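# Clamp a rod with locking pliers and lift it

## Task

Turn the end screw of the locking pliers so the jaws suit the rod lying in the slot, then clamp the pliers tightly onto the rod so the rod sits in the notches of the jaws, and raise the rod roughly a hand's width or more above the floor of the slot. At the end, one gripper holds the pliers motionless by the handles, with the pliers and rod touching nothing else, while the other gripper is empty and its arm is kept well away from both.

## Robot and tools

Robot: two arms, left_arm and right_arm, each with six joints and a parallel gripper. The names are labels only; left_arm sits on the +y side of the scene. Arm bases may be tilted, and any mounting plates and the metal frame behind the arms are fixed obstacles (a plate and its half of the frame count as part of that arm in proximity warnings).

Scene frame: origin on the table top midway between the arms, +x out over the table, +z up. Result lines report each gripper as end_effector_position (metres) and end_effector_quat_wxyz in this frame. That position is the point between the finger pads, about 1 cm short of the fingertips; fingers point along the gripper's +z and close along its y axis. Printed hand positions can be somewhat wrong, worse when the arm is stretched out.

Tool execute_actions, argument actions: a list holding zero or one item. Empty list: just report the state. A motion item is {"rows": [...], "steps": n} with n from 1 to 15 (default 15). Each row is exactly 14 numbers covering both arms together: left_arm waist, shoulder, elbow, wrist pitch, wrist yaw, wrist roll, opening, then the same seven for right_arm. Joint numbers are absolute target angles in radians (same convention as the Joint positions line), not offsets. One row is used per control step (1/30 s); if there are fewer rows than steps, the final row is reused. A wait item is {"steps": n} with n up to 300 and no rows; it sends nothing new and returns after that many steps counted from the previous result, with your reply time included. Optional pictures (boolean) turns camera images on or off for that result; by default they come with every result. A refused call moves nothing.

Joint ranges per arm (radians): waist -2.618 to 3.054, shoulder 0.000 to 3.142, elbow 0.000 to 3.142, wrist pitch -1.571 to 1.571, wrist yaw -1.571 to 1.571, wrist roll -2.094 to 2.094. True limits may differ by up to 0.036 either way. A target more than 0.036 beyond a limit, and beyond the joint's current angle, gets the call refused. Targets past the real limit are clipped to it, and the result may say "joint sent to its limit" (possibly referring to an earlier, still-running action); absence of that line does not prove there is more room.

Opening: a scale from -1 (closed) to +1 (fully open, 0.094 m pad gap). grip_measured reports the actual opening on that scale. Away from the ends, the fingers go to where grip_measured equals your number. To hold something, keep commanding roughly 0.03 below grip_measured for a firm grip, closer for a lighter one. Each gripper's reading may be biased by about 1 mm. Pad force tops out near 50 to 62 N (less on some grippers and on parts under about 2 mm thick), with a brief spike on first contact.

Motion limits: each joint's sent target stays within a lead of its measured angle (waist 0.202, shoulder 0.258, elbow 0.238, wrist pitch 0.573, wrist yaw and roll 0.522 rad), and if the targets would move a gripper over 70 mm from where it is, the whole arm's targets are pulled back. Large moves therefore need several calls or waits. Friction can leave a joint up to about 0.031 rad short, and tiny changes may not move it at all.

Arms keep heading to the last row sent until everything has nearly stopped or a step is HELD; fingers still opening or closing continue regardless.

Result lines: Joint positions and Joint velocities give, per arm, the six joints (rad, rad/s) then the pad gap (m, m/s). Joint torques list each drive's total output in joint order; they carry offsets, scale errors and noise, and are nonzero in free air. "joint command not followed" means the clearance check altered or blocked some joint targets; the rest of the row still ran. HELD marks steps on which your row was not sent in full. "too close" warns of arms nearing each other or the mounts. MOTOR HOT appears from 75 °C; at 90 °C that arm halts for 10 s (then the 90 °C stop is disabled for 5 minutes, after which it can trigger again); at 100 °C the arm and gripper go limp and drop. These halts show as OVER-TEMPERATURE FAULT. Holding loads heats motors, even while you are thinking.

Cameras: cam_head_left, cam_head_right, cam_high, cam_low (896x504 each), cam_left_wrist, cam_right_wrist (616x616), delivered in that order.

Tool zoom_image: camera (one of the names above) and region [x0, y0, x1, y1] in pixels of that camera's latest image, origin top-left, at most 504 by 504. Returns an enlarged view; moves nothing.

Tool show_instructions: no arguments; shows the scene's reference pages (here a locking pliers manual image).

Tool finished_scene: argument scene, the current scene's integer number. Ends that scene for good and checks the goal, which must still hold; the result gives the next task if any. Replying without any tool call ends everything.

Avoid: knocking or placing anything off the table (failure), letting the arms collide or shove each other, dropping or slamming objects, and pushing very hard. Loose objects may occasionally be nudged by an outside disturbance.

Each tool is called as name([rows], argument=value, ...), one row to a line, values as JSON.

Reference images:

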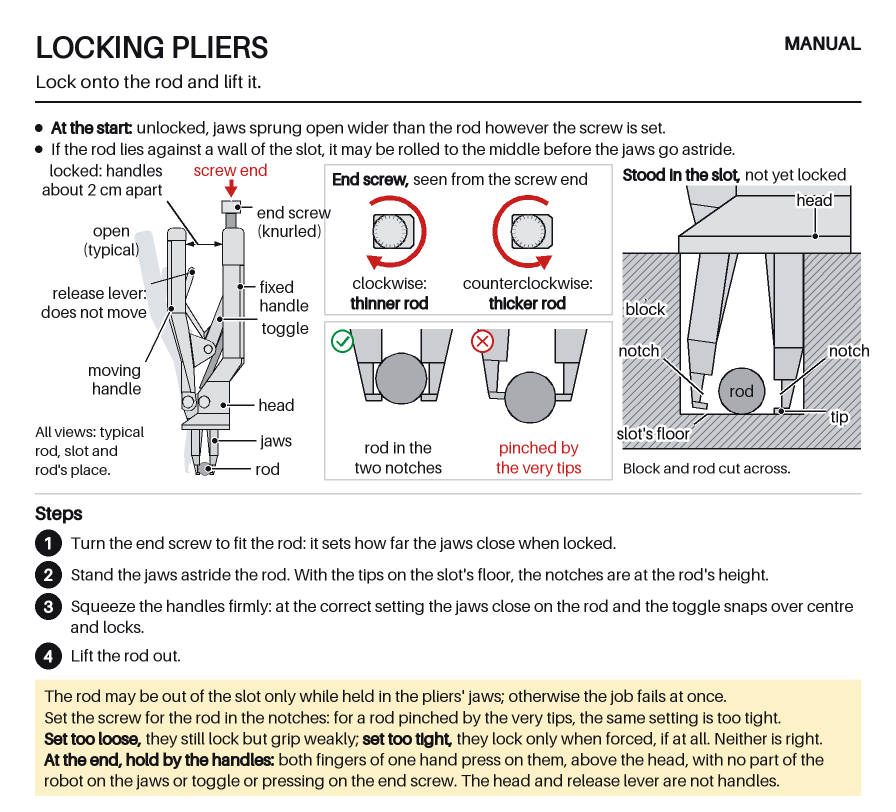

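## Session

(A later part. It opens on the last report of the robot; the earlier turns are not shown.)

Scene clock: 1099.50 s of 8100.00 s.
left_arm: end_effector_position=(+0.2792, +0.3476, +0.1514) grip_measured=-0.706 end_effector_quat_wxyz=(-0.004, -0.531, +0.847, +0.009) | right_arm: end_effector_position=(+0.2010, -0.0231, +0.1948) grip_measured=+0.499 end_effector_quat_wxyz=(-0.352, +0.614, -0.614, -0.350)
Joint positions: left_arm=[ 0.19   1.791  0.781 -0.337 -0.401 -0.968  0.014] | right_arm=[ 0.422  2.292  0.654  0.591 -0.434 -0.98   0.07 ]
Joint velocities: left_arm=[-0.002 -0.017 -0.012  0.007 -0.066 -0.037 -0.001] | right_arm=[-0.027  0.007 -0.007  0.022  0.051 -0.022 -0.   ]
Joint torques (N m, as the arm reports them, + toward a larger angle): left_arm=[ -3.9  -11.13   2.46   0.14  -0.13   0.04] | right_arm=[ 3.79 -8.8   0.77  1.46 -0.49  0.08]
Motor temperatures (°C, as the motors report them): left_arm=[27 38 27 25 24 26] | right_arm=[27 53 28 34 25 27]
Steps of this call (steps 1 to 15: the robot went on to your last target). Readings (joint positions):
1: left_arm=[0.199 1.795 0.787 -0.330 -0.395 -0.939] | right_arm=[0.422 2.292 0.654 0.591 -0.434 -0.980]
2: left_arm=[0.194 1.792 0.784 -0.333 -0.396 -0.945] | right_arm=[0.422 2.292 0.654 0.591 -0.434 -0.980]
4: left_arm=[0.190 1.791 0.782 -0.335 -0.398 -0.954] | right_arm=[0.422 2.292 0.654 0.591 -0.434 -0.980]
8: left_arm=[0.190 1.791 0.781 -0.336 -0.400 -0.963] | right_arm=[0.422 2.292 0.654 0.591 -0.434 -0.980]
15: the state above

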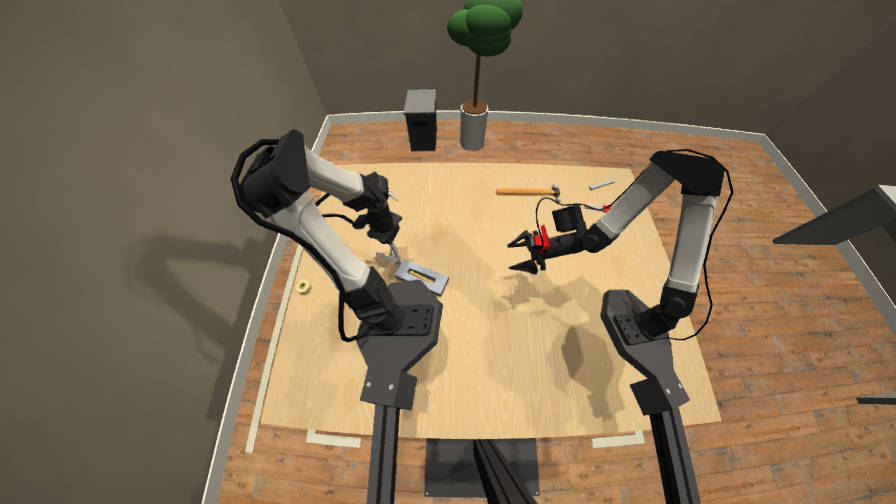

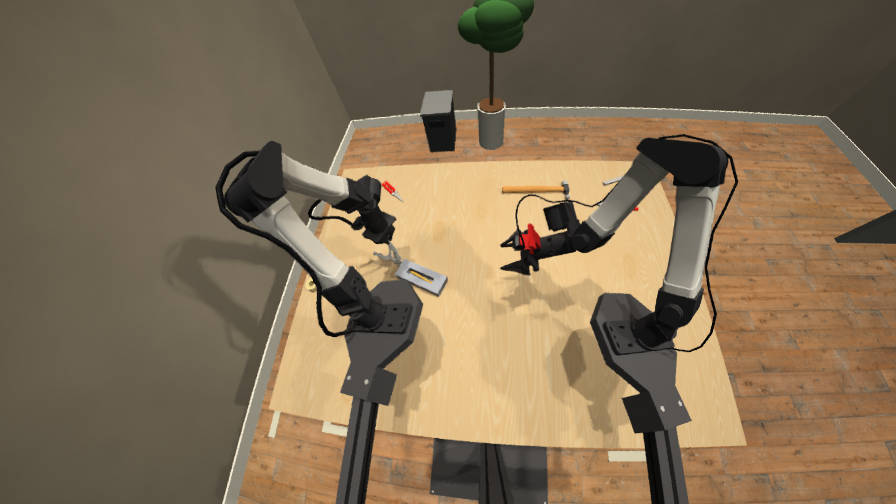

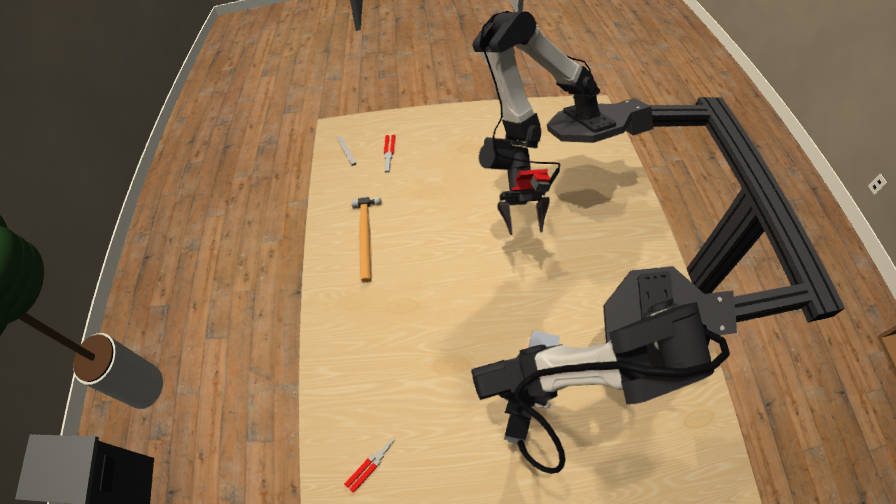

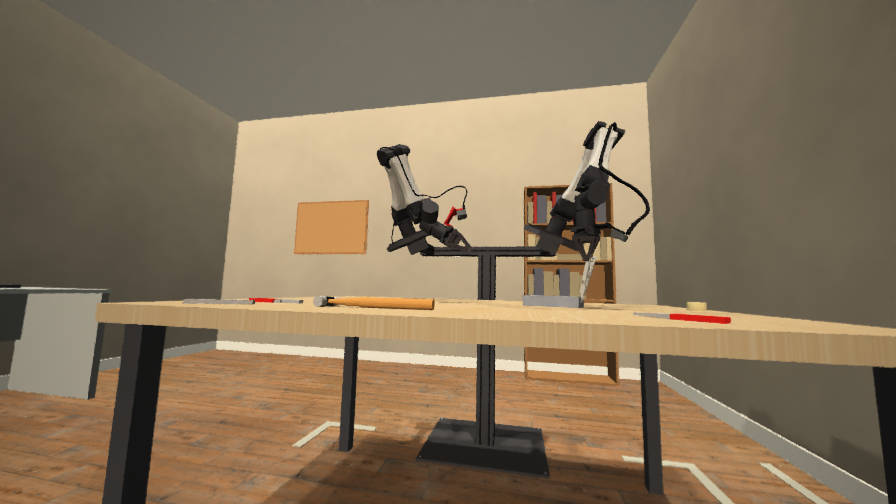

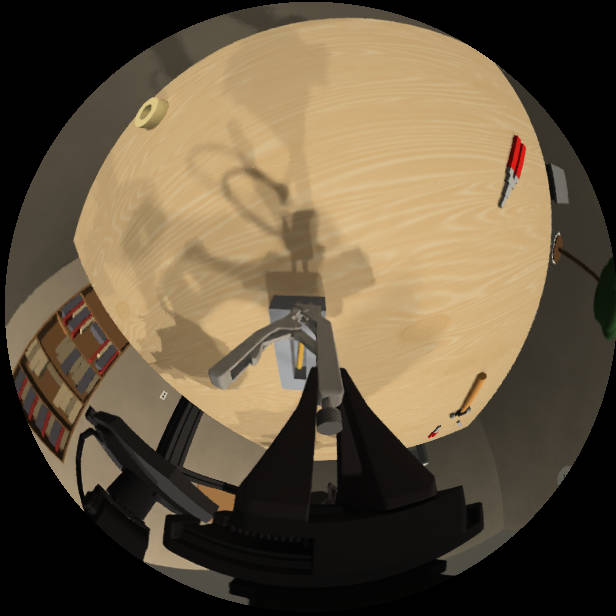

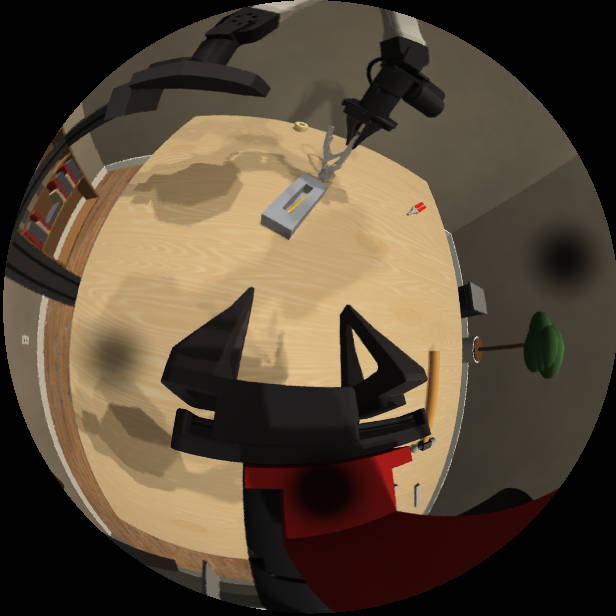

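execute_actions([
  {"rows":[[0.172,1.774,0.759,-0.35,-0.411,-0.984,-0.713,0.425,2.283,0.63,0.6,-0.44,-0.98,0.5],[0.164,1.773,0.755,-0.345,-0.413,-0.993,-0.713,0.425,2.283,0.63,0.6,-0.44,-0.98,0.5],[0.156,1.773,0.75,-0.34,-0.415,-1.002,-0.713,0.425,2.283,0.63,0.6,-0.44,-0.98,0.5],[0.148,1.772,0.746,-0.335,-0.416,-1.011,-0.713,0.425,2.283,0.63,0.6,-0.44,-0.98,0.5],[0.14,1.771,0.741,-0.33,-0.418,-1.02,-0.713,0.425,2.283,0.63,0.6,-0.44,-0.98,0.5],[0.132,1.771,0.736,-0.328,-0.42,-1.029,-0.713,0.425,2.283,0.63,0.6,-0.44,-0.98,0.5],[0.124,1.77,0.732,-0.326,-0.422,-1.038,-0.713,0.425,2.283,0.63,0.6,-0.44,-0.98,0.5],[0.116,1.769,0.727,-0.324,-0.424,-1.047,-0.713,0.425,2.283,0.63,0.6,-0.44,-0.98,0.5],[0.108,1.769,0.723,-0.322,-0.425,-1.056,-0.713,0.425,2.283,0.63,0.6,-0.44,-0.98,0.5],[0.1,1.768,0.718,-0.32,-0.427,-1.065,-0.713,0.425,2.283,0.63,0.6,-0.44,-0.98,0.5],[0.092,1.767,0.713,-0.318,-0.429,-1.074,-0.713,0.425,2.283,0.63,0.6,-0.44,-0.98,0.5],[0.084,1.767,0.709,-0.316,-0.431,-1.083,-0.713,0.425,2.283,0.63,0.6,-0.44,-0.98,0.5],[0.076,1.766,0.704,-0.314,-0.433,-1.092,-0.713,0.425,2.283,0.63,0.6,-0.44,-0.98,0.5],[0.068,1.765,0.7,-0.312,-0.434,-1.1,-0.713,0.425,2.283,0.63,0.6,-0.44,-0.98,0.5],[0.06,1.765,0.695,-0.312,-0.436,-1.105,-0.713,0.425,2.283,0.63,0.6,-0.44,-0.98,0.5]],"steps":15},
], pictures=false)

execute_actions([
  {"steps":15},
])

zoom_image(camera="cam_low", region=[510, 220, 670, 320])

Scene clock: 1114.20 s of 8100.00 s.
left_arm: end_effector_position=(+0.2670, +0.3198, +0.1567) grip_measured=-0.707 end_effector_quat_wxyz=(+0.000, -0.527, +0.850, +0.011) | right_arm: end_effector_position=(+0.2010, -0.0231, +0.1948) grip_measured=+0.499 end_effector_quat_wxyz=(-0.352, +0.614, -0.614, -0.350)
Joint positions: left_arm=[ 0.088  1.782  0.721 -0.324 -0.429 -1.066  0.014] | right_arm=[ 0.422  2.292  0.654  0.591 -0.434 -0.98   0.07 ]
Joint velocities: left_arm=[-0.232 -0.042 -0.115  0.066 -0.081 -0.198 -0.   ] | right_arm=[-0.007 -0.012 -0.002 -0.022  0.007 -0.051 -0.001]
Joint torques (N m, as the arm reports them, + toward a larger angle): left_arm=[ -4.17 -10.27   2.2    0.38  -0.03   0.04] | right_arm=[ 4.02 -8.85  0.75  1.45 -0.52  0.09]
Motor temperatures (°C, as the motors report them): left_arm=[27 38 27 25 24 26] | right_arm=[27 53 28 34 25 27]
Steps of this call (steps 1 to 15: the robot went on to your last target; steps 16 to 426: nothing new was sent; steps 427 to 441: all 15 steps of this action). Readings (joint positions):
427: left_arm=[0.190 1.791 0.781 -0.337 -0.402 -0.971] | right_arm=[0.422 2.292 0.654 0.591 -0.434 -0.980]
428: left_arm=[0.188 1.791 0.781 -0.337 -0.403 -0.973] | right_arm=[0.422 2.292 0.654 0.591 -0.434 -0.980]
430: left_arm=[0.178 1.791 0.774 -0.336 -0.408 -0.982] | right_arm=[0.422 2.292 0.654 0.591 -0.434 -0.980]
434: left_arm=[0.144 1.791 0.754 -0.333 -0.415 -1.009] | right_arm=[0.422 2.292 0.654 0.591 -0.434 -0.980]
441: the state above

Scene clock: 1114.70 s of 8100.00 s.
left_arm: end_effector_position=(+0.2658, +0.3160, +0.1577) grip_measured=-0.707 end_effector_quat_wxyz=(+0.002, -0.534, +0.845, +0.011) | right_arm: end_effector_position=(+0.2010, -0.0231, +0.1948) grip_measured=+0.499 end_effector_quat_wxyz=(-0.352, +0.614, -0.614, -0.350)
Joint positions: left_arm=[ 0.072  1.78   0.713 -0.32  -0.433 -1.098  0.014] | right_arm=[ 0.422  2.292  0.654  0.591 -0.434 -0.98   0.07 ]
Joint velocities: left_arm=[ 0.002  0.002  0.002 -0.037  0.007 -0.051 -0.001] | right_arm=[-0.002  0.002  0.017 -0.007  0.051  0.037  0.001]
Joint torques (N m, as the arm reports them, + toward a larger angle): left_arm=[ -4.06 -10.34   2.34   0.43  -0.1    0.03] | right_arm=[ 3.7  -8.94  0.75  1.43 -0.52  0.06]
Motor temperatures (°C, as the motors report them): left_arm=[27 38 27 25 24 26] | right_arm=[27 53 28 34 25 27]
Steps of this call (steps 1 to 15: the robot went on to your last target). Readings (joint positions):
1: left_arm=[0.081 1.781 0.718 -0.323 -0.430 -1.072] | right_arm=[0.422 2.292 0.654 0.591 -0.434 -0.980]
2: left_arm=[0.075 1.780 0.715 -0.322 -0.431 -1.078] | right_arm=[0.422 2.292 0.654 0.591 -0.434 -0.980]
4: left_arm=[0.072 1.780 0.713 -0.322 -0.432 -1.085] | right_arm=[0.422 2.292 0.654 0.591 -0.434 -0.980]
8: left_arm=[0.072 1.780 0.713 -0.321 -0.433 -1.093] | right_arm=[0.422 2.292 0.654 0.591 -0.434 -0.980]
15: the state above

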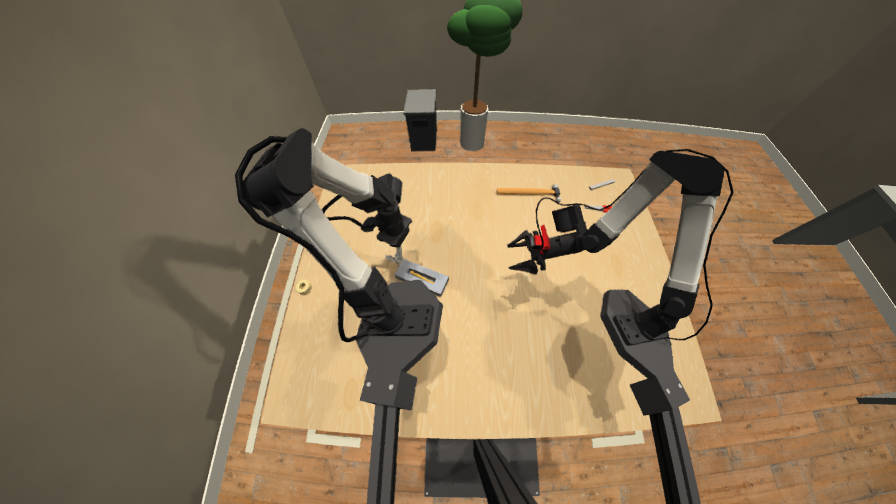

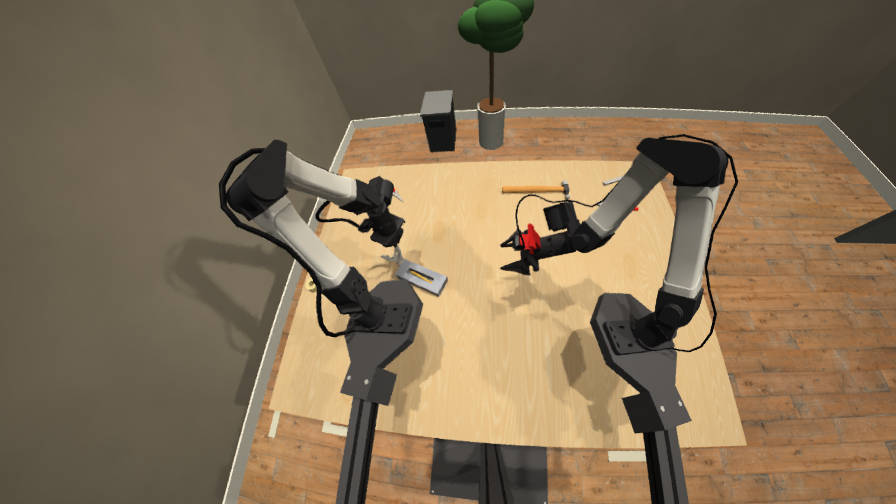

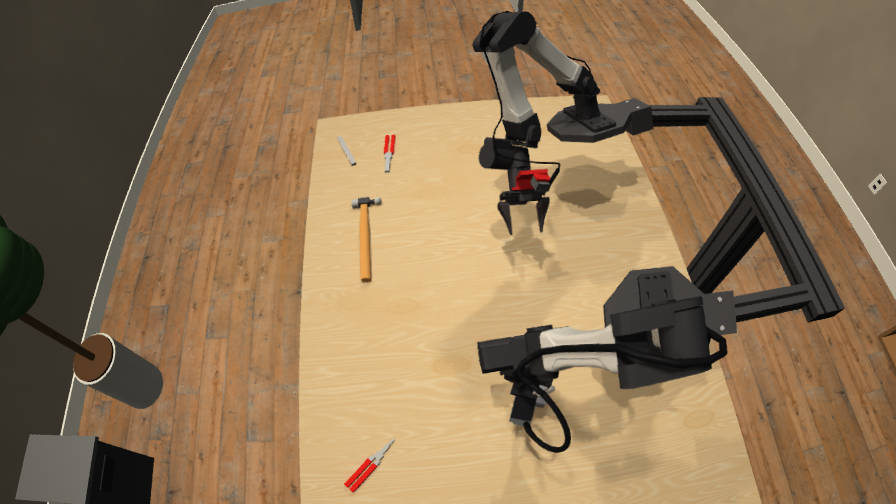

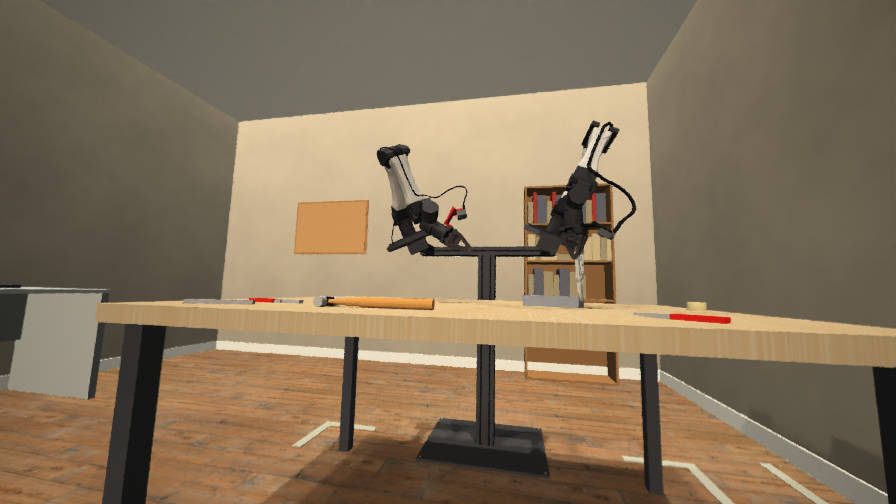

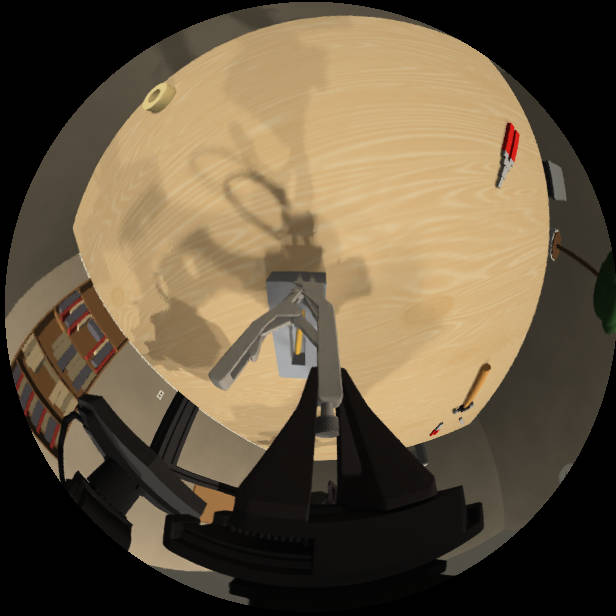

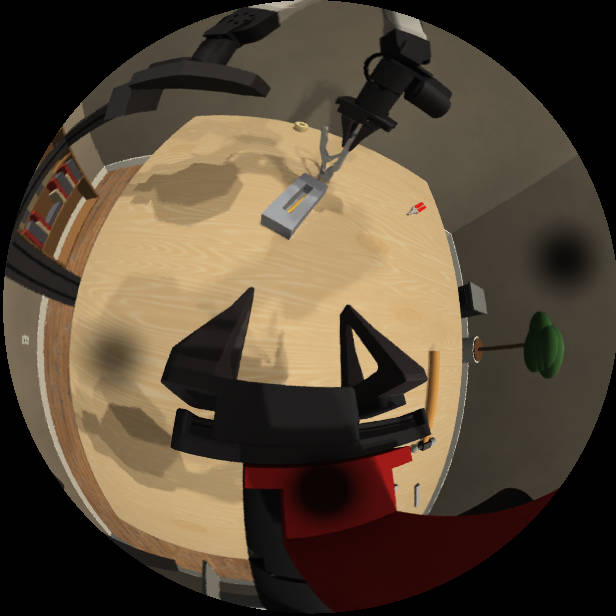

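Region (510, 220, 670, 320) of cam_low's 896x504 image, scaled by 3.150, with more detail than that image has; it fills the top 315 rows of this view, and the rest is white.

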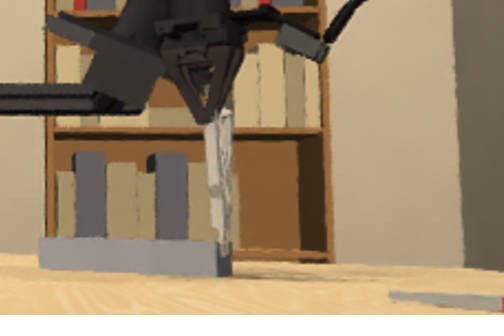

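execute_actions([
  {"rows":[[0.07,1.765,0.7,-0.33,-0.436,-1.1,-0.725,0.425,2.283,0.63,0.6,-0.44,-0.98,0.5],[0.07,1.765,0.705,-0.34,-0.436,-1.1,-0.74,0.425,2.283,0.63,0.6,-0.44,-0.98,0.5],[0.066,1.755,0.71,-0.355,-0.436,-1.1,-0.74,0.425,2.283,0.63,0.6,-0.44,-0.98,0.5],[0.06,1.742,0.715,-0.37,-0.437,-1.1,-0.74,0.425,2.283,0.63,0.6,-0.44,-0.98,0.5],[0.056,1.729,0.72,-0.385,-0.438,-1.105,-0.74,0.425,2.283,0.63,0.6,-0.44,-0.98,0.5],[0.052,1.716,0.725,-0.4,-0.439,-1.11,-0.74,0.425,2.283,0.63,0.6,-0.44,-0.98,0.5],[0.048,1.703,0.73,-0.415,-0.44,-1.115,-0.74,0.425,2.283,0.63,0.6,-0.44,-0.98,0.5],[0.044,1.69,0.732,-0.43,-0.441,-1.12,-0.74,0.425,2.283,0.63,0.6,-0.44,-0.98,0.5],[0.04,1.677,0.734,-0.445,-0.442,-1.125,-0.74,0.425,2.283,0.63,0.6,-0.44,-0.98,0.5],[0.036,1.664,0.736,-0.46,-0.443,-1.13,-0.74,0.425,2.283,0.63,0.6,-0.44,-0.98,0.5],[0.032,1.651,0.738,-0.475,-0.444,-1.135,-0.74,0.425,2.283,0.63,0.6,-0.44,-0.98,0.5],[0.028,1.638,0.74,-0.49,-0.445,-1.14,-0.74,0.425,2.283,0.63,0.6,-0.44,-0.98,0.5],[0.024,1.625,0.74,-0.5,-0.445,-1.145,-0.74,0.425,2.283,0.63,0.6,-0.44,-0.98,0.5],[0.02,1.615,0.74,-0.5,-0.445,-1.15,-0.74,0.425,2.283,0.63,0.6,-0.44,-0.98,0.5]],"steps":15},
], pictures=false)

execute_actions([
  {"rows":[[0.02,1.615,0.74,-0.5,-0.445,-1.15,-0.74,0.425,2.283,0.63,0.6,-0.44,-0.98,0.5],[0.02,1.615,0.74,-0.5,-0.445,-1.15,-0.74,0.425,2.283,0.63,0.6,-0.44,-0.98,0.5],[0.0,1.62,0.72,-0.5,-0.446,-1.17,-0.74,0.425,2.283,0.63,0.6,-0.44,-0.98,0.5],[-0.025,1.63,0.71,-0.495,-0.447,-1.19,-0.74,0.425,2.283,0.63,0.6,-0.44,-0.98,0.5],[-0.05,1.638,0.70,-0.49,-0.448,-1.215,-0.74,0.425,2.283,0.63,0.6,-0.44,-0.98,0.5],[-0.075,1.646,0.69,-0.485,-0.449,-1.24,-0.74,0.425,2.283,0.63,0.6,-0.44,-0.98,0.5],[-0.1,1.654,0.68,-0.48,-0.45,-1.265,-0.74,0.425,2.283,0.63,0.6,-0.44,-0.98,0.5],[-0.125,1.662,0.67,-0.475,-0.451,-1.29,-0.74,0.425,2.283,0.63,0.6,-0.44,-0.98,0.5],[-0.15,1.67,0.66,-0.47,-0.452,-1.315,-0.74,0.425,2.283,0.63,0.6,-0.44,-0.98,0.5],[-0.175,1.68,0.65,-0.46,-0.454,-1.34,-0.74,0.425,2.283,0.63,0.6,-0.44,-0.98,0.5],[-0.2,1.69,0.64,-0.45,-0.456,-1.365,-0.74,0.425,2.283,0.63,0.6,-0.44,-0.98,0.5],[-0.225,1.7,0.63,-0.44,-0.458,-1.39,-0.74,0.425,2.283,0.63,0.6,-0.44,-0.98,0.5],[-0.25,1.71,0.62,-0.43,-0.46,-1.41,-0.74,0.425,2.283,0.63,0.6,-0.44,-0.98,0.5],[-0.27,1.72,0.61,-0.425,-0.46,-1.43,-0.74,0.425,2.283,0.63,0.6,-0.44,-0.98,0.5],[-0.28,1.73,0.603,-0.42,-0.46,-1.44,-0.74,0.425,2.283,0.63,0.6,-0.44,-0.98,0.5]],"steps":15},
], pictures=false)

execute_actions([
  {"steps":20},
])

zoom_image(camera="cam_low", region=[480, 210, 640, 320])

zoom_image(camera="cam_left_wrist", region=[230, 200, 390, 360])

Scene clock: 1144.97 s of 8100.00 s.
left_arm: end_effector_position=(+0.2667, +0.3204, +0.1923) grip_measured=-0.723 end_effector_quat_wxyz=(+0.014, -0.537, +0.844, +0.001) | right_arm: end_effector_position=(+0.2010, -0.0231, +0.1948) grip_measured=+0.499 end_effector_quat_wxyz=(-0.352, +0.614, -0.614, -0.350)
Joint positions: left_arm=[ 0.036  1.639  0.719 -0.451 -0.434 -1.13   0.013] | right_arm=[ 0.422  2.292  0.654  0.591 -0.434 -0.98   0.07 ]
Joint velocities: left_arm=[-0.09  -0.276  0.051 -0.256  0.051 -0.095 -0.   ] | right_arm=[-0.002 -0.012 -0.002 -0.081 -0.007  0.022  0.001]
Joint torques (N m, as the arm reports them, + toward a larger angle): left_arm=[-3.71 -8.9   6.26  0.27 -0.16  0.03] | right_arm=[ 4.   -8.79  0.82  1.47 -0.49  0.11]
Motor temperatures (°C, as the motors report them): left_arm=[27 37 26 25 24 26] | right_arm=[27 53 28 34 25 27]
Steps of this call (steps 1 to 15: the robot went on to your last target; steps 16 to 893: nothing new was sent; steps 894 to 908: all 15 steps of this action). Readings (joint positions):
894: left_arm=[0.072 1.780 0.713 -0.320 -0.433 -1.099] | right_arm=[0.422 2.292 0.654 0.591 -0.434 -0.980]
895: left_arm=[0.072 1.780 0.713 -0.320 -0.433 -1.099] | right_arm=[0.422 2.292 0.654 0.591 -0.434 -0.980]
897: left_arm=[0.072 1.775 0.713 -0.326 -0.433 -1.099] | right_arm=[0.422 2.292 0.654 0.591 -0.434 -0.980]
901: left_arm=[0.066 1.731 0.713 -0.367 -0.433 -1.104] | right_arm=[0.422 2.292 0.654 0.591 -0.434 -0.980]
908: the state above

Scene clock: 1145.47 s of 8100.00 s.
left_arm: end_effector_position=(+0.2308, +0.2491, +0.1955) grip_measured=-0.723 end_effector_quat_wxyz=(+0.002, -0.499, +0.867, -0.004) | right_arm: end_effector_position=(+0.2010, -0.0231, +0.1948) grip_measured=+0.499 end_effector_quat_wxyz=(-0.352, +0.614, -0.614, -0.350)
Joint positions: left_arm=[-0.243  1.702  0.635 -0.448 -0.447 -1.352  0.013] | right_arm=[ 0.422  2.292  0.654  0.591 -0.434 -0.98   0.07 ]
Joint velocities: left_arm=[-0.569  0.31  -0.286  0.081  0.022 -0.593  0.   ] | right_arm=[-0.002 -0.002 -0.012  0.022  0.007 -0.007 -0.   ]
Joint torques (N m, as the arm reports them, + toward a larger angle): left_arm=[-3.08 -6.3   3.35  0.48 -0.19  0.06] | right_arm=[ 3.82 -8.88  0.79  1.45 -0.52  0.06]
Motor temperatures (°C, as the motors report them): left_arm=[27 37 26 25 24 26] | right_arm=[27 53 28 34 25 27]
Steps of this call (steps 1 to 15: all 15 steps of this action). Readings (joint positions):
1: left_arm=[0.034 1.632 0.721 -0.457 -0.435 -1.132] | right_arm=[0.422 2.292 0.654 0.591 -0.434 -0.980]
2: left_arm=[0.033 1.628 0.723 -0.461 -0.435 -1.135] | right_arm=[0.422 2.292 0.654 0.591 -0.434 -0.980]
4: left_arm=[0.022 1.627 0.723 -0.466 -0.440 -1.147] | right_arm=[0.422 2.292 0.654 0.591 -0.434 -0.980]
8: left_arm=[-0.066 1.632 0.708 -0.470 -0.447 -1.206] | right_arm=[0.422 2.292 0.654 0.591 -0.434 -0.980]
15: the state above

Scene clock: 1146.13 s of 8100.00 s.
left_arm: end_effector_position=(+0.2216, +0.2430, +0.1911) grip_measured=-0.723 end_effector_quat_wxyz=(-0.000, -0.517, +0.856, +0.001) | right_arm: end_effector_position=(+0.2010, -0.0231, +0.1948) grip_measured=+0.499 end_effector_quat_wxyz=(-0.352, +0.614, -0.614, -0.350)
Joint positions: left_arm=[-0.272  1.724  0.613 -0.43  -0.452 -1.433  0.013] | right_arm=[ 0.422  2.292  0.654  0.591 -0.434 -0.98   0.07 ]
Joint velocities: left_arm=[ 0.002 -0.002  0.002 -0.007  0.007 -0.022  0.   ] | right_arm=[ 0.002 -0.007 -0.002 -0.051 -0.007 -0.066 -0.   ]
Joint torques (N m, as the arm reports them, + toward a larger angle): left_arm=[-3.63 -6.44  3.5   0.44 -0.15  0.03] | right_arm=[ 3.72 -8.73  0.74  1.43 -0.52  0.06]
Motor temperatures (°C, as the motors report them): left_arm=[27 37 26 25 24 26] | right_arm=[27 53 28 34 25 27]
Steps of this call (steps 1 to 20: the robot went on to your last target). Readings (joint positions):
1: left_arm=[-0.260 1.711 0.626 -0.445 -0.447 -1.369] | right_arm=[0.422 2.292 0.654 0.591 -0.434 -0.980]
2: left_arm=[-0.269 1.719 0.620 -0.445 -0.447 -1.382] | right_arm=[0.422 2.292 0.654 0.591 -0.434 -0.980]
4: left_arm=[-0.272 1.724 0.613 -0.445 -0.447 -1.401] | right_arm=[0.422 2.292 0.654 0.591 -0.434 -0.980]
8: left_arm=[-0.272 1.724 0.613 -0.437 -0.450 -1.421] | right_arm=[0.422 2.292 0.654 0.591 -0.434 -0.980]
20: the state above

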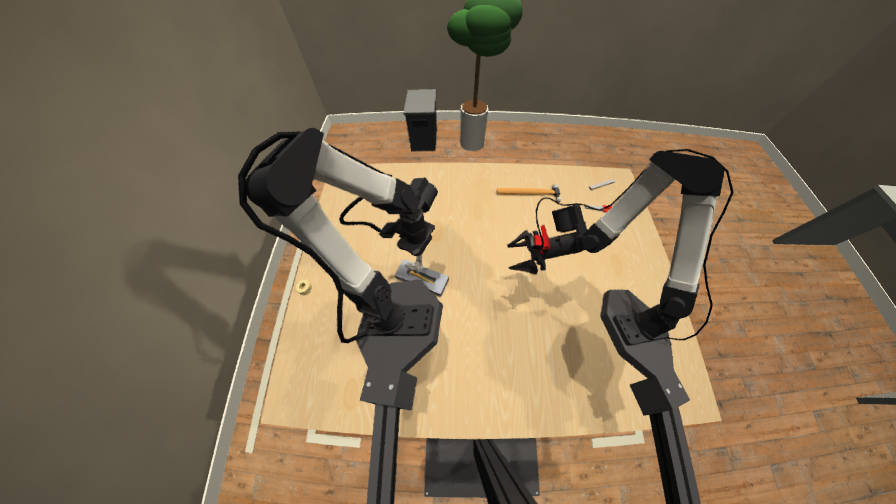

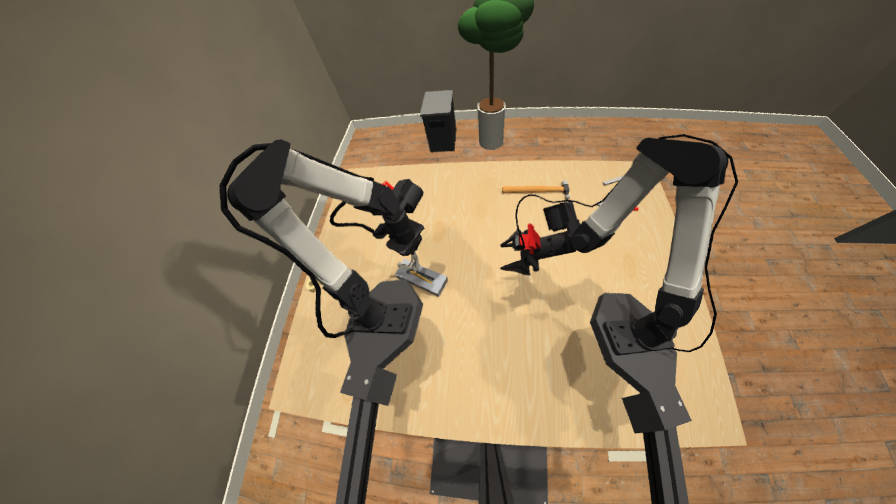

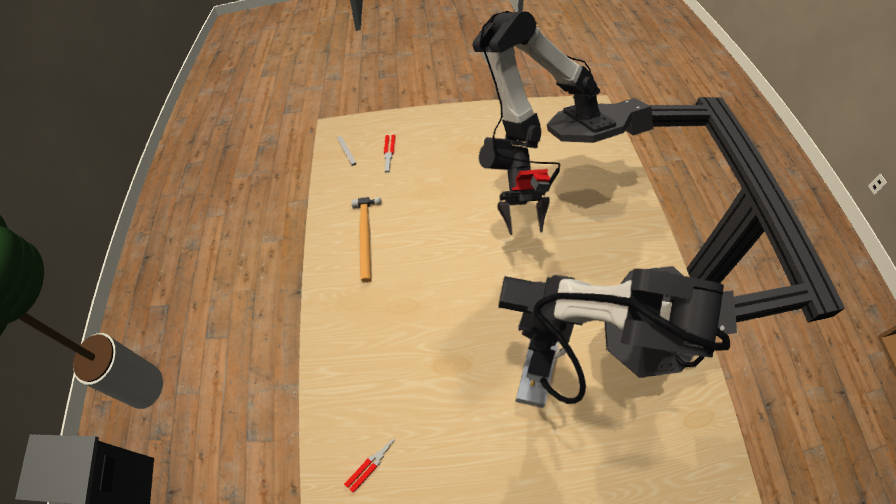

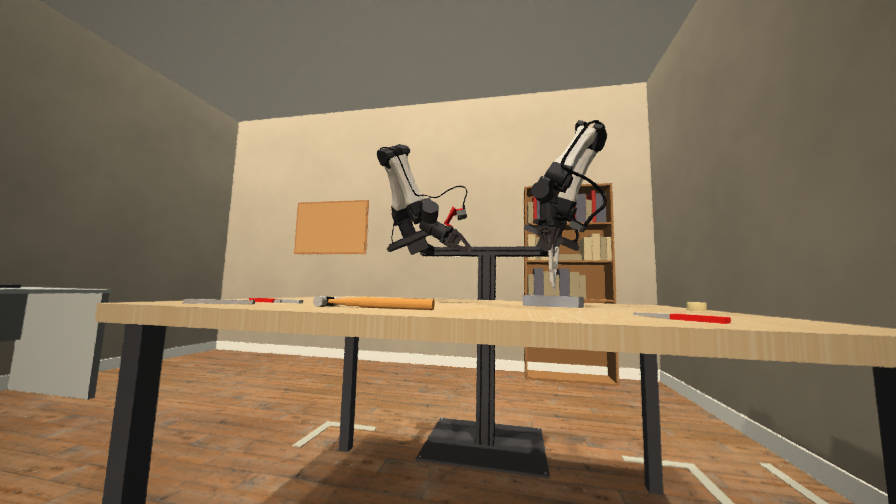

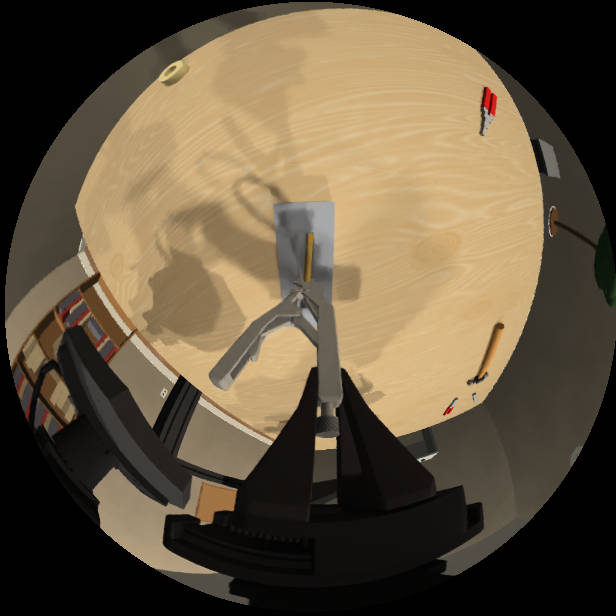

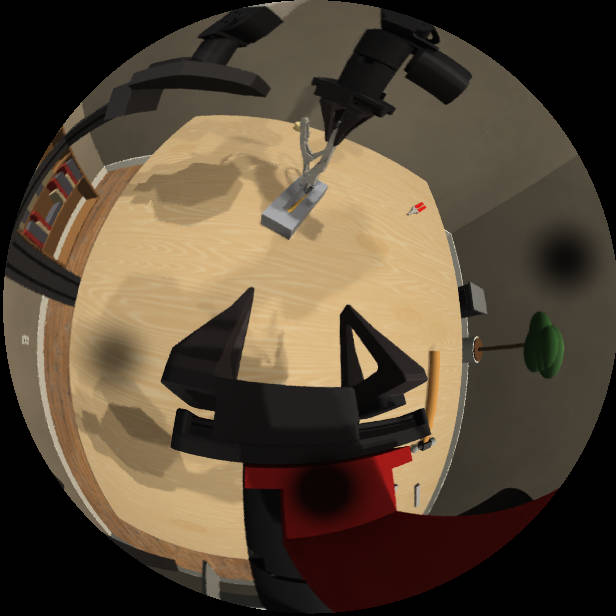

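Region (480, 210, 640, 320) of cam_low's 896x504 image, scaled by 3.150, with more detail than that image has; it fills the top 346 rows of this view, and the rest is white.

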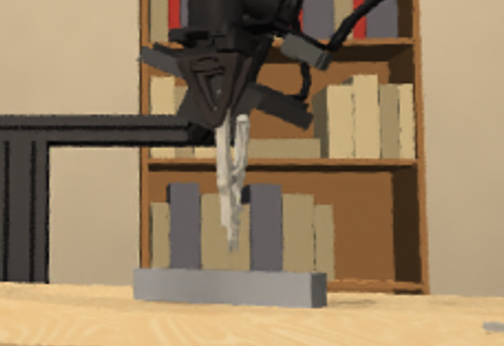

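Region (230, 200, 390, 360) of cam_left_wrist's 616x616 image, scaled by 3.150, with more detail than that image has.

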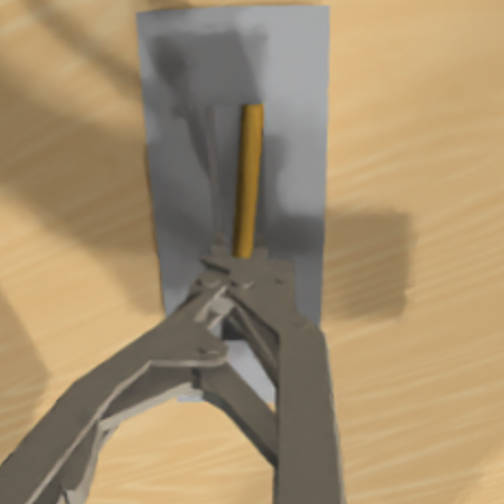

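execute_actions([
  {"rows":[[-0.262,1.738,0.61,-0.41,-0.455,-1.43,-0.74,0.425,2.283,0.63,0.6,-0.44,-0.98,0.5],[-0.259,1.746,0.61,-0.4,-0.455,-1.43,-0.74,0.425,2.283,0.63,0.6,-0.44,-0.98,0.5],[-0.256,1.754,0.61,-0.39,-0.455,-1.43,-0.74,0.425,2.283,0.63,0.6,-0.44,-0.98,0.5],[-0.253,1.762,0.61,-0.382,-0.455,-1.43,-0.74,0.425,2.283,0.63,0.6,-0.44,-0.98,0.5],[-0.25,1.77,0.61,-0.374,-0.455,-1.43,-0.74,0.425,2.283,0.63,0.6,-0.44,-0.98,0.5],[-0.247,1.778,0.61,-0.366,-0.455,-1.425,-0.74,0.425,2.283,0.63,0.6,-0.44,-0.98,0.5],[-0.244,1.786,0.61,-0.358,-0.455,-1.42,-0.74,0.425,2.283,0.63,0.6,-0.44,-0.98,0.5],[-0.241,1.794,0.61,-0.354,-0.455,-1.415,-0.74,0.425,2.283,0.63,0.6,-0.44,-0.98,0.5],[-0.238,1.8,0.61,-0.354,-0.455,-1.415,-0.74,0.425,2.283,0.63,0.6,-0.44,-0.98,0.5],[-0.236,1.804,0.61,-0.354,-0.455,-1.415,-0.74,0.425,2.283,0.63,0.6,-0.44,-0.98,0.5]],"steps":15},
], pictures=false)

execute_actions([
  {"steps":12},
])

zoom_image(camera="cam_right_wrist", region=[260, 160, 340, 240])

zoom_image(camera="cam_left_wrist", region=[270, 230, 350, 310])

Scene clock: 1156.53 s of 8100.00 s.
left_arm: end_effector_position=(+0.2209, +0.2422, +0.1757) grip_measured=-0.723 end_effector_quat_wxyz=(-0.006, -0.521, +0.853, +0.009) | right_arm: end_effector_position=(+0.2010, -0.0231, +0.1948) grip_measured=+0.499 end_effector_quat_wxyz=(-0.352, +0.614, -0.614, -0.350)
Joint positions: left_arm=[-0.247  1.793  0.613 -0.371 -0.452 -1.423  0.013] | right_arm=[ 0.422  2.292  0.654  0.591 -0.434 -0.98   0.07 ]
Joint velocities: left_arm=[-0.002 -0.007 -0.002  0.154 -0.066  0.051 -0.   ] | right_arm=[-0.007 -0.022 -0.002 -0.007 -0.095 -0.066  0.   ]
Joint torques (N m, as the arm reports them, + toward a larger angle): left_arm=[-2.4  -6.46  3.69  0.35 -0.09  0.18] | right_arm=[ 3.92 -8.98  0.81  1.47 -0.49  0.1 ]
Motor temperatures (°C, as the motors report them): left_arm=[27 36 26 25 24 26] | right_arm=[27 53 28 34 25 27]
Steps of this call (steps 1 to 15: the robot went on to your last target; steps 16 to 297: nothing new was sent; steps 298 to 312: all 15 steps of this action). Readings (joint positions):
298: left_arm=[-0.272 1.724 0.613 -0.429 -0.452 -1.434] | right_arm=[0.422 2.292 0.654 0.591 -0.434 -0.980]
299: left_arm=[-0.272 1.725 0.613 -0.427 -0.452 -1.434] | right_arm=[0.422 2.292 0.654 0.591 -0.434 -0.980]
301: left_arm=[-0.270 1.733 0.613 -0.416 -0.452 -1.434] | right_arm=[0.422 2.292 0.654 0.591 -0.434 -0.980]
305: left_arm=[-0.258 1.767 0.613 -0.389 -0.452 -1.430] | right_arm=[0.422 2.292 0.654 0.591 -0.434 -0.980]
312: the state above

Scene clock: 1156.93 s of 8100.00 s.
left_arm: end_effector_position=(+0.2223, +0.2417, +0.1757) grip_measured=-0.723 end_effector_quat_wxyz=(-0.004, -0.521, +0.853, +0.006) | right_arm: end_effector_position=(+0.2010, -0.0231, +0.1948) grip_measured=+0.499 end_effector_quat_wxyz=(-0.352, +0.614, -0.614, -0.350)
Joint positions: left_arm=[-0.247  1.793  0.613 -0.364 -0.452 -1.421  0.013] | right_arm=[ 0.422  2.292  0.654  0.591 -0.434 -0.98   0.07 ]
Joint velocities: left_arm=[-0.012 -0.012 -0.007  0.037 -0.037 -0.066 -0.001] | right_arm=[-0.012 -0.007 -0.012 -0.066 -0.007 -0.066 -0.   ]
Joint torques (N m, as the arm reports them, + toward a larger angle): left_arm=[-2.39 -6.44  3.7   0.38 -0.09  0.16] | right_arm=[ 3.84 -8.91  0.76  1.46 -0.53  0.05]
Motor temperatures (°C, as the motors report them): left_arm=[27 36 26 25 24 26] | right_arm=[27 53 28 34 25 27]
Steps of this call (steps 1 to 12: the robot went on to your last target). Readings (joint positions):
1: left_arm=[-0.247 1.793 0.613 -0.369 -0.452 -1.423] | right_arm=[0.422 2.292 0.654 0.591 -0.434 -0.980]
2: left_arm=[-0.247 1.793 0.613 -0.367 -0.452 -1.422] | right_arm=[0.422 2.292 0.654 0.591 -0.434 -0.980]
4: left_arm=[-0.247 1.793 0.613 -0.366 -0.452 -1.422] | right_arm=[0.422 2.292 0.654 0.591 -0.434 -0.980]
8: left_arm=[-0.247 1.793 0.613 -0.364 -0.452 -1.421] | right_arm=[0.422 2.292 0.654 0.591 -0.434 -0.980]
12: the state above

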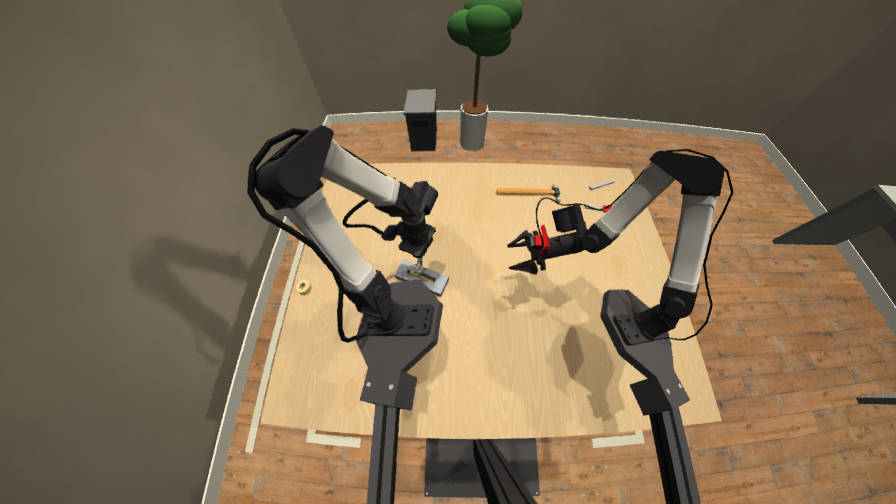

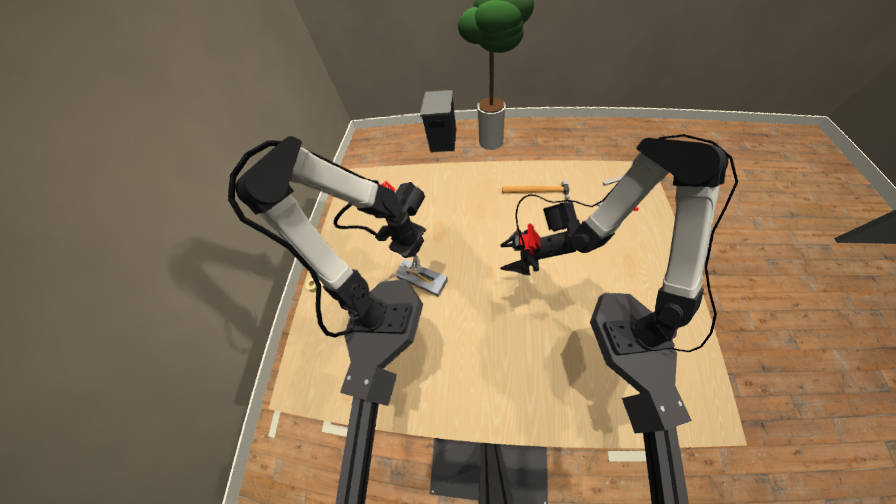

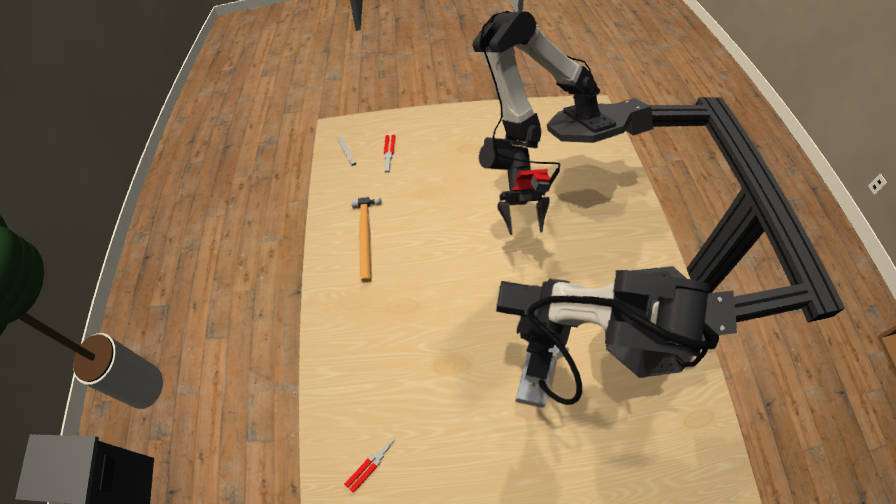

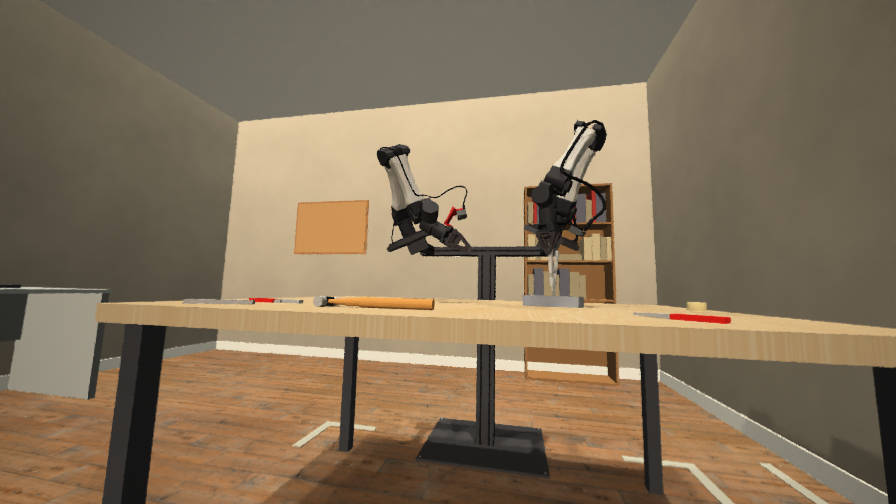

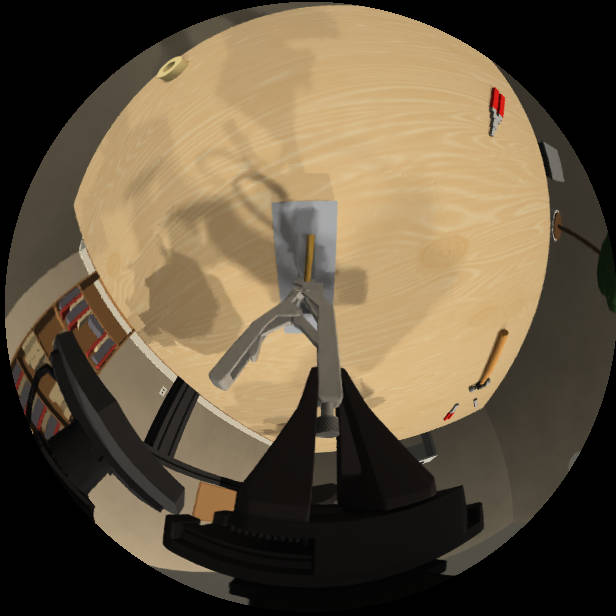

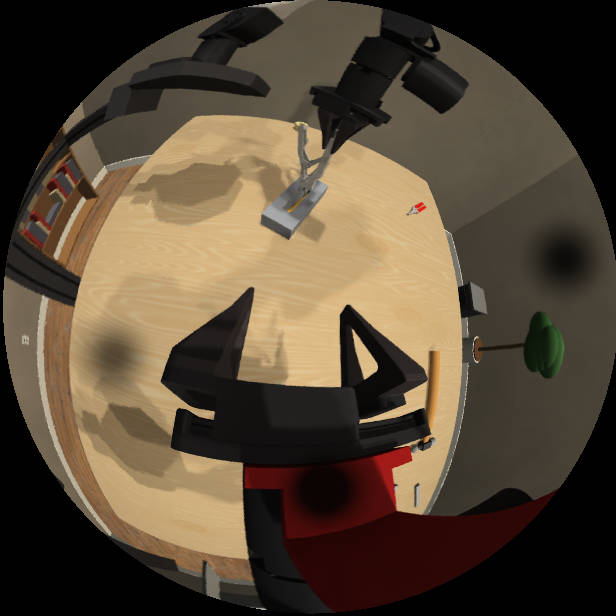

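Region (260, 160, 340, 240) of cam_right_wrist's 616x616 image, scaled by 6.300, with more detail than that image has.

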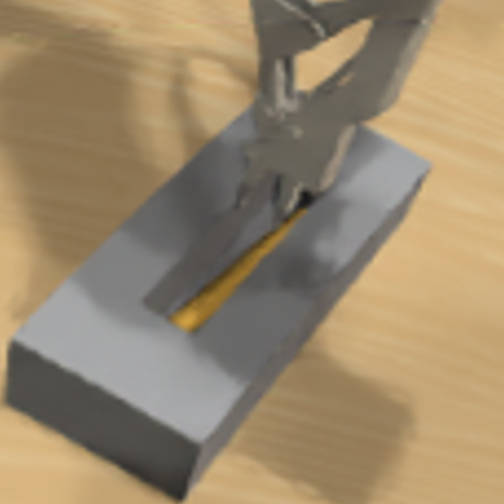

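Region (270, 230, 350, 310) of cam_left_wrist's 616x616 image, scaled by 6.300, with more detail than that image has.

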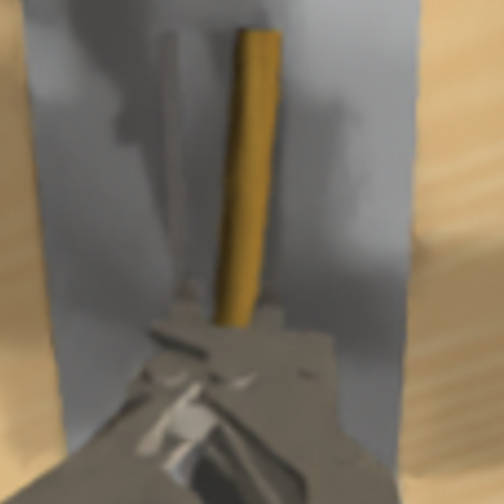

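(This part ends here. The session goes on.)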